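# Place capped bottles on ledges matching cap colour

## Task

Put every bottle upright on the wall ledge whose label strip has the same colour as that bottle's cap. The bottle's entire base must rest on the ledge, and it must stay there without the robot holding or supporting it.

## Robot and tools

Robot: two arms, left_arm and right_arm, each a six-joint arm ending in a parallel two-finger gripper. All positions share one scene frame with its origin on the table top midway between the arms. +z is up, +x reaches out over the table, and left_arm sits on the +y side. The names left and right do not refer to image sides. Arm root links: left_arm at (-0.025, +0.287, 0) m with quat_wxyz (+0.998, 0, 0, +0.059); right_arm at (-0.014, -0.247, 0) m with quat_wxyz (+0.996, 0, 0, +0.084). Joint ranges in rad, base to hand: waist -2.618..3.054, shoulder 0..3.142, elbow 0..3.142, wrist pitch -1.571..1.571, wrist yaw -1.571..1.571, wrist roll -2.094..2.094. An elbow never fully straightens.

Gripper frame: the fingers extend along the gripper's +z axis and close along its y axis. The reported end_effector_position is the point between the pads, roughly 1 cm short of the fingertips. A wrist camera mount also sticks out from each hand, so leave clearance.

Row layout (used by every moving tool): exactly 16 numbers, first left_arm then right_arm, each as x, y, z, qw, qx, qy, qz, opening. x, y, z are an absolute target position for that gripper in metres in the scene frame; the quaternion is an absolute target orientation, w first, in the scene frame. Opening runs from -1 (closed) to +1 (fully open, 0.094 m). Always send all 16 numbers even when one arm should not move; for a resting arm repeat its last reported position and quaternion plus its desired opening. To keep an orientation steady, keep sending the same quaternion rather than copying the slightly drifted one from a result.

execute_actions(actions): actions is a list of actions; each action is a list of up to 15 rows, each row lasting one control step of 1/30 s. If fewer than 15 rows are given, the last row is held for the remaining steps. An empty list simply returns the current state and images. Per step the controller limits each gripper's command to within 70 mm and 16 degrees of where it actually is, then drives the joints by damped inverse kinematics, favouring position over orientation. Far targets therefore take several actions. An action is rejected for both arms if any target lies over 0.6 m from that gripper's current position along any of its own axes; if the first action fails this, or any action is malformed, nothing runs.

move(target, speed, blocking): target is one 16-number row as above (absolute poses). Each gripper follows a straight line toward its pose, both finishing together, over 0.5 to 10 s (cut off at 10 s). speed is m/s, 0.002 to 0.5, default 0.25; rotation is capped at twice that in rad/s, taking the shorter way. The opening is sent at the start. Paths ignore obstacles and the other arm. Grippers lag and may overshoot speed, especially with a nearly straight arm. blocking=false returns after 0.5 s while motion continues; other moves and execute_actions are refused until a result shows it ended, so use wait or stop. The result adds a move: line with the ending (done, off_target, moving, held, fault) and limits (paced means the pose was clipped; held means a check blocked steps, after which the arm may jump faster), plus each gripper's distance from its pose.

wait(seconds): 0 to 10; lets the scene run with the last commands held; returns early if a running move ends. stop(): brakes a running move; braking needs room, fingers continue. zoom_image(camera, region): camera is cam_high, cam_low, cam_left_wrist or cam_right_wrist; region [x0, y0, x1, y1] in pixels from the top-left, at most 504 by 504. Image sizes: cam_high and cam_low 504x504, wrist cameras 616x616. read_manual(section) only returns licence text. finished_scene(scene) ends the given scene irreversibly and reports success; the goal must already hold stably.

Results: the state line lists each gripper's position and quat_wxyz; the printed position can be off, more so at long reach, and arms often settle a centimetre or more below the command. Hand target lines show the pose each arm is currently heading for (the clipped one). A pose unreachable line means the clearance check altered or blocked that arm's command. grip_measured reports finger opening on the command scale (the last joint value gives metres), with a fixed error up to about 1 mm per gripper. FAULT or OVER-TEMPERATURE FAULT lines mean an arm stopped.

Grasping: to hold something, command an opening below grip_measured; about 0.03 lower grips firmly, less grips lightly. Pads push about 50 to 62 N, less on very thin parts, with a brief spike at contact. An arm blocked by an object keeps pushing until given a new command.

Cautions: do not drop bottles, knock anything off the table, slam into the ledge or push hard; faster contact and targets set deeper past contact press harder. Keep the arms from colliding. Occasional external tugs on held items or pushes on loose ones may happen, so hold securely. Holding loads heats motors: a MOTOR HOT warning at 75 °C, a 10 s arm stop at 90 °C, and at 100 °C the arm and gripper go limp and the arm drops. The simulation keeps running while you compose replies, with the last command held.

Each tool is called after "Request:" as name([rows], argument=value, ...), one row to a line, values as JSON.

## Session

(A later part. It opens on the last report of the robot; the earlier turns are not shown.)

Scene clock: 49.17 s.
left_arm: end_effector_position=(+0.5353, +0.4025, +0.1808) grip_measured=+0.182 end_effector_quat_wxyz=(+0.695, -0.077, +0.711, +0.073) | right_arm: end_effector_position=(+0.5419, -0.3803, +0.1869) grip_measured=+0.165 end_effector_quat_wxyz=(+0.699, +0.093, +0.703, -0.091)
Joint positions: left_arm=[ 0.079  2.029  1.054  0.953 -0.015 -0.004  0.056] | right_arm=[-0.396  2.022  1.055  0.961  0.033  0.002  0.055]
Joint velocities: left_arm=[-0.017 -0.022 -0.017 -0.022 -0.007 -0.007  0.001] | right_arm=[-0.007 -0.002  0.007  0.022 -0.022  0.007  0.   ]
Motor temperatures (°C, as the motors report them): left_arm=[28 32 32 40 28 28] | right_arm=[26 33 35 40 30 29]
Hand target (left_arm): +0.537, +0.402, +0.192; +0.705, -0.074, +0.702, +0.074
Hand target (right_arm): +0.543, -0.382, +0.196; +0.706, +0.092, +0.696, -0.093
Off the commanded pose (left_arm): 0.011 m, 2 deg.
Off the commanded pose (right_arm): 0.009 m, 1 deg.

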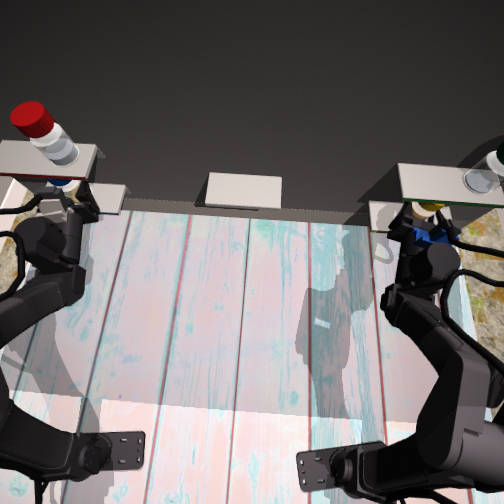

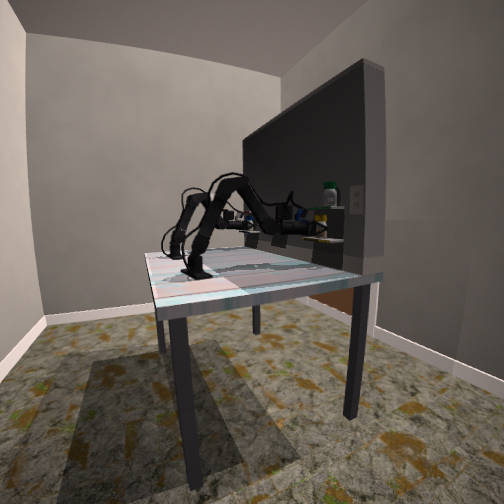

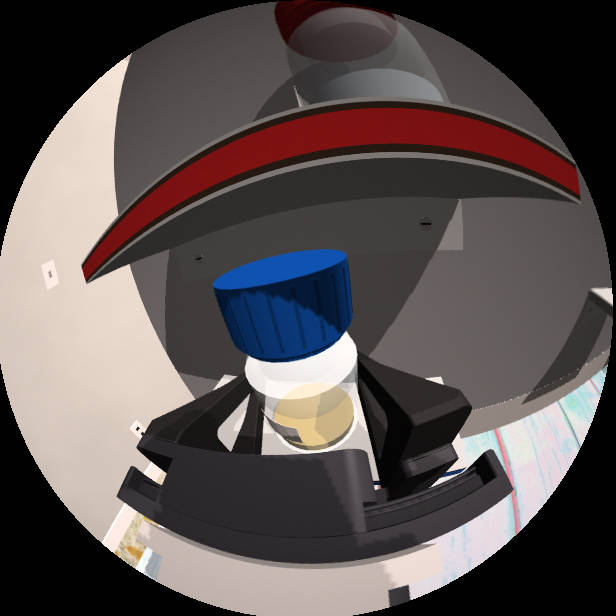

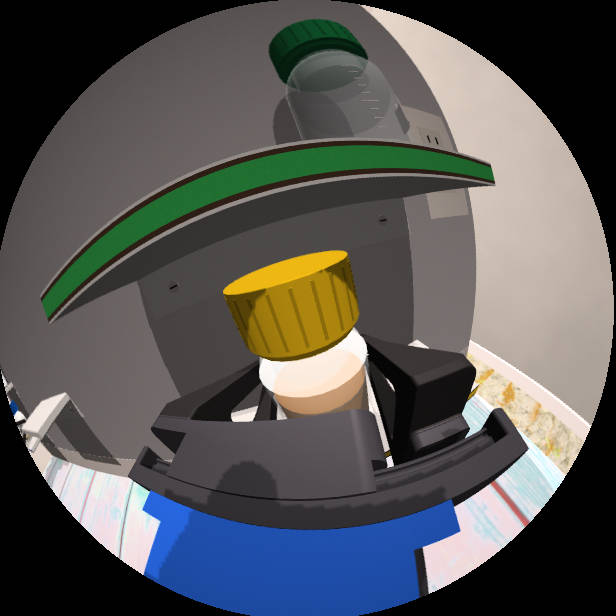

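Both seated (exactly −0.140). Release and retreat.

Request:
execute_actions([
  [[0.537,0.402,0.190,0.7032,-0.0739,0.7032,0.0739,0.15,0.543,-0.381,0.194,0.7040,0.0920,0.6981,-0.0927,0.135],[0.537,0.402,0.188,0.7032,-0.0739,0.7032,0.0739,0.16,0.543,-0.381,0.192,0.7010,0.0923,0.7010,-0.0923,0.145],[0.537,0.402,0.187,0.7032,-0.0739,0.7032,0.0739,0.17,0.543,-0.381,0.191,0.7010,0.0923,0.7010,-0.0923,0.155],[0.537,0.402,0.187,0.7032,-0.0739,0.7032,0.0739,0.18,0.543,-0.381,0.191,0.7010,0.0923,0.7010,-0.0923,0.165],[0.537,0.402,0.187,0.7032,-0.0739,0.7032,0.0739,0.195,0.543,-0.381,0.191,0.7010,0.0923,0.7010,-0.0923,0.18],[0.537,0.402,0.187,0.7032,-0.0739,0.7032,0.0739,0.22,0.543,-0.381,0.191,0.7010,0.0923,0.7010,-0.0923,0.21],[0.537,0.402,0.187,0.7032,-0.0739,0.7032,0.0739,0.26,0.543,-0.381,0.191,0.7010,0.0923,0.7010,-0.0923,0.25],[0.537,0.402,0.187,0.7032,-0.0739,0.7032,0.0739,0.32,0.543,-0.381,0.191,0.7010,0.0923,0.7010,-0.0923,0.32],[0.537,0.402,0.187,0.7032,-0.0739,0.7032,0.0739,0.4,0.543,-0.381,0.191,0.7010,0.0923,0.7010,-0.0923,0.4],[0.537,0.402,0.187,0.7032,-0.0739,0.7032,0.0739,0.48,0.543,-0.381,0.191,0.7010,0.0923,0.7010,-0.0923,0.48],[0.537,0.402,0.187,0.7032,-0.0739,0.7032,0.0739,0.56,0.543,-0.381,0.191,0.7010,0.0923,0.7010,-0.0923,0.56],[0.536,0.402,0.187,0.7032,-0.0739,0.7032,0.0739,0.64,0.542,-0.381,0.191,0.7010,0.0923,0.7010,-0.0923,0.64],[0.534,0.4015,0.187,0.7032,-0.0739,0.7032,0.0739,0.7,0.540,-0.3805,0.191,0.7010,0.0923,0.7010,-0.0923,0.7],[0.531,0.401,0.187,0.7032,-0.0739,0.7032,0.0739,0.7,0.537,-0.380,0.191,0.7010,0.0923,0.7010,-0.0923,0.7],[0.527,0.400,0.187,0.7032,-0.0739,0.7032,0.0739,0.7,0.533,-0.379,0.191,0.7010,0.0923,0.7010,-0.0923,0.7]],
  [[0.522,0.399,0.187,0.7032,-0.0739,0.7032,0.0739,0.7,0.528,-0.378,0.191,0.7010,0.0923,0.7010,-0.0923,0.7],[0.516,0.398,0.187,0.7032,-0.0739,0.7032,0.0739,0.7,0.522,-0.376,0.191,0.7010,0.0923,0.7010,-0.0923,0.7],[0.509,0.396,0.187,0.7032,-0.0739,0.7032,0.0739,0.7,0.515,-0.375,0.191,0.7010,0.0923,0.7010,-0.0923,0.7],[0.502,0.395,0.187,0.7032,-0.0739,0.7032,0.0739,0.7,0.508,-0.373,0.191,0.7010,0.0923,0.7010,-0.0923,0.7],[0.495,0.393,0.187,0.7032,-0.0739,0.7032,0.0739,0.7,0.501,-0.371,0.191,0.7010,0.0923,0.7010,-0.0923,0.7],[0.488,0.392,0.187,0.7032,-0.0739,0.7032,0.0739,0.7,0.494,-0.370,0.191,0.7010,0.0923,0.7010,-0.0923,0.7],[0.481,0.390,0.187,0.7032,-0.0739,0.7032,0.0739,0.7,0.487,-0.368,0.191,0.7010,0.0923,0.7010,-0.0923,0.7],[0.474,0.389,0.187,0.7032,-0.0739,0.7032,0.0739,0.7,0.480,-0.366,0.191,0.7010,0.0923,0.7010,-0.0923,0.7],[0.467,0.388,0.187,0.7032,-0.0739,0.7032,0.0739,0.7,0.473,-0.365,0.191,0.7010,0.0923,0.7010,-0.0923,0.7],[0.460,0.386,0.187,0.7032,-0.0739,0.7032,0.0739,0.7,0.466,-0.363,0.191,0.7010,0.0923,0.7010,-0.0923,0.7],[0.454,0.385,0.187,0.7032,-0.0739,0.7032,0.0739,0.7,0.460,-0.361,0.191,0.7010,0.0923,0.7010,-0.0923,0.7],[0.449,0.384,0.187,0.7032,-0.0739,0.7032,0.0739,0.7,0.455,-0.360,0.191,0.7010,0.0923,0.7010,-0.0923,0.7],[0.445,0.383,0.187,0.7032,-0.0739,0.7032,0.0739,0.7,0.451,-0.359,0.191,0.7010,0.0923,0.7010,-0.0923,0.7],[0.442,0.382,0.187,0.7032,-0.0739,0.7032,0.0739,0.7,0.448,-0.358,0.191,0.7010,0.0923,0.7010,-0.0923,0.7],[0.440,0.382,0.187,0.7032,-0.0739,0.7032,0.0739,0.7,0.446,-0.358,0.191,0.7010,0.0923,0.7010,-0.0923,0.7]],
])

Scene clock: 50.97 s.
left_arm: end_effector_position=(+0.4500, +0.3855, +0.1696) grip_measured=+0.697 end_effector_quat_wxyz=(+0.685, -0.078, +0.721, +0.072) | right_arm: end_effector_position=(+0.4578, -0.3609, +0.1906) grip_measured=+0.697 end_effector_quat_wxyz=(+0.699, +0.093, +0.703, -0.091)
Joint positions: left_arm=[ 0.079  1.786  0.666  1.069 -0.015 -0.004  0.08 ] | right_arm=[-0.396  1.751  0.679  1.067  0.033  0.002  0.08 ]
Joint velocities: left_arm=[ 0.002 -0.393 -0.442  0.183  0.037 -0.007  0.   ] | right_arm=[-0.007 -0.374 -0.452  0.168 -0.022 -0.007  0.001]
Motor temperatures (°C, as the motors report them): left_arm=[28 32 32 40 28 28] | right_arm=[26 33 35 40 30 29]
Hand target (left_arm): +0.441, +0.383, +0.186; +0.703, -0.074, +0.703, +0.074
Hand target (right_arm): +0.447, -0.360, +0.191; +0.701, +0.092, +0.701, -0.092
Off the commanded pose (left_arm): 0.020 m, 3 deg.
Off the commanded pose (right_arm): 0.012 m, 0 deg.

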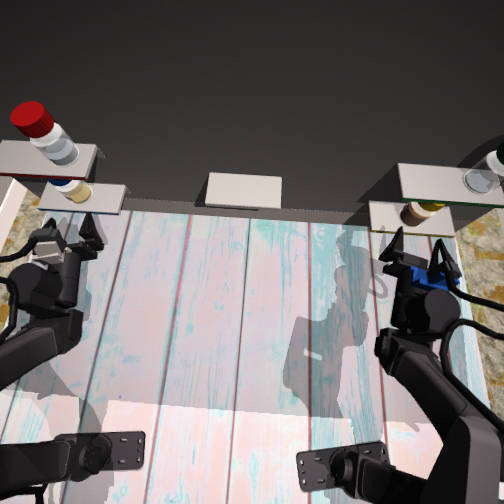

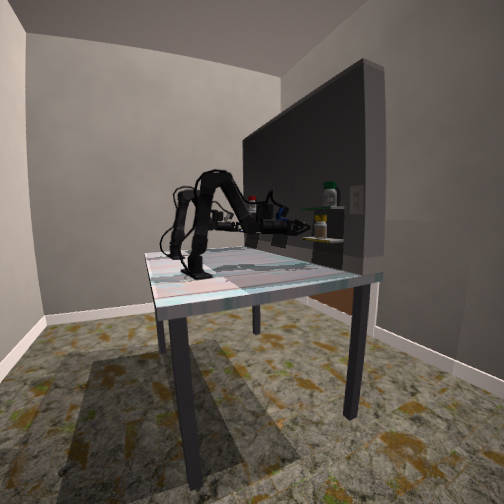

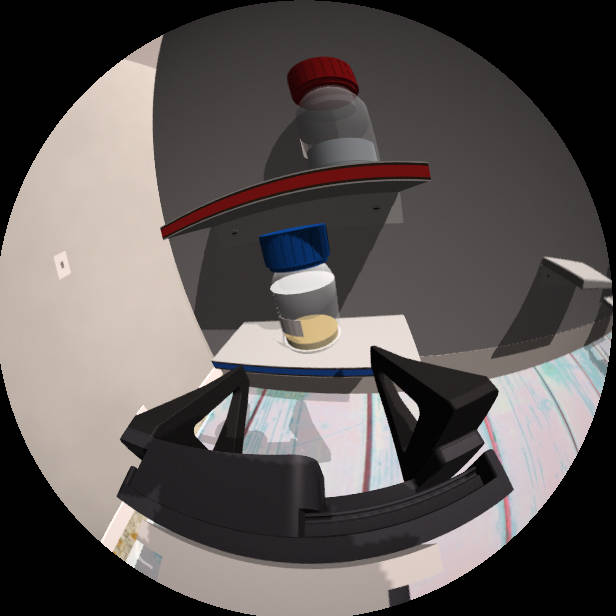

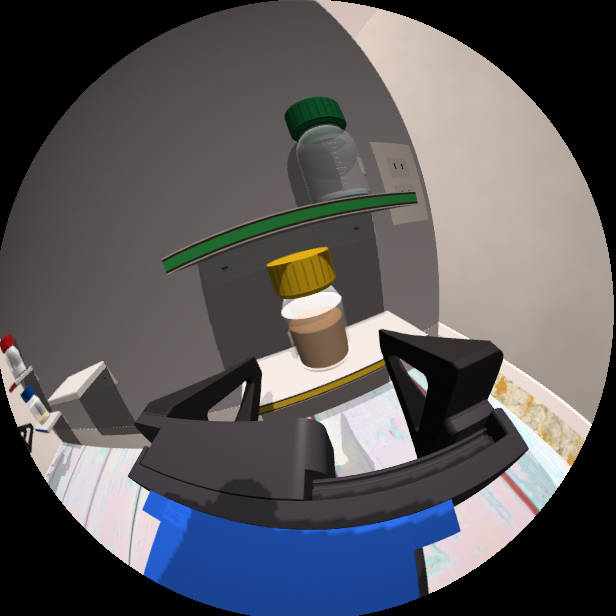

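All four are standing fully on their matching ledges.

Request:
finished_scene(scene=2)

The scene is finished: the task was done.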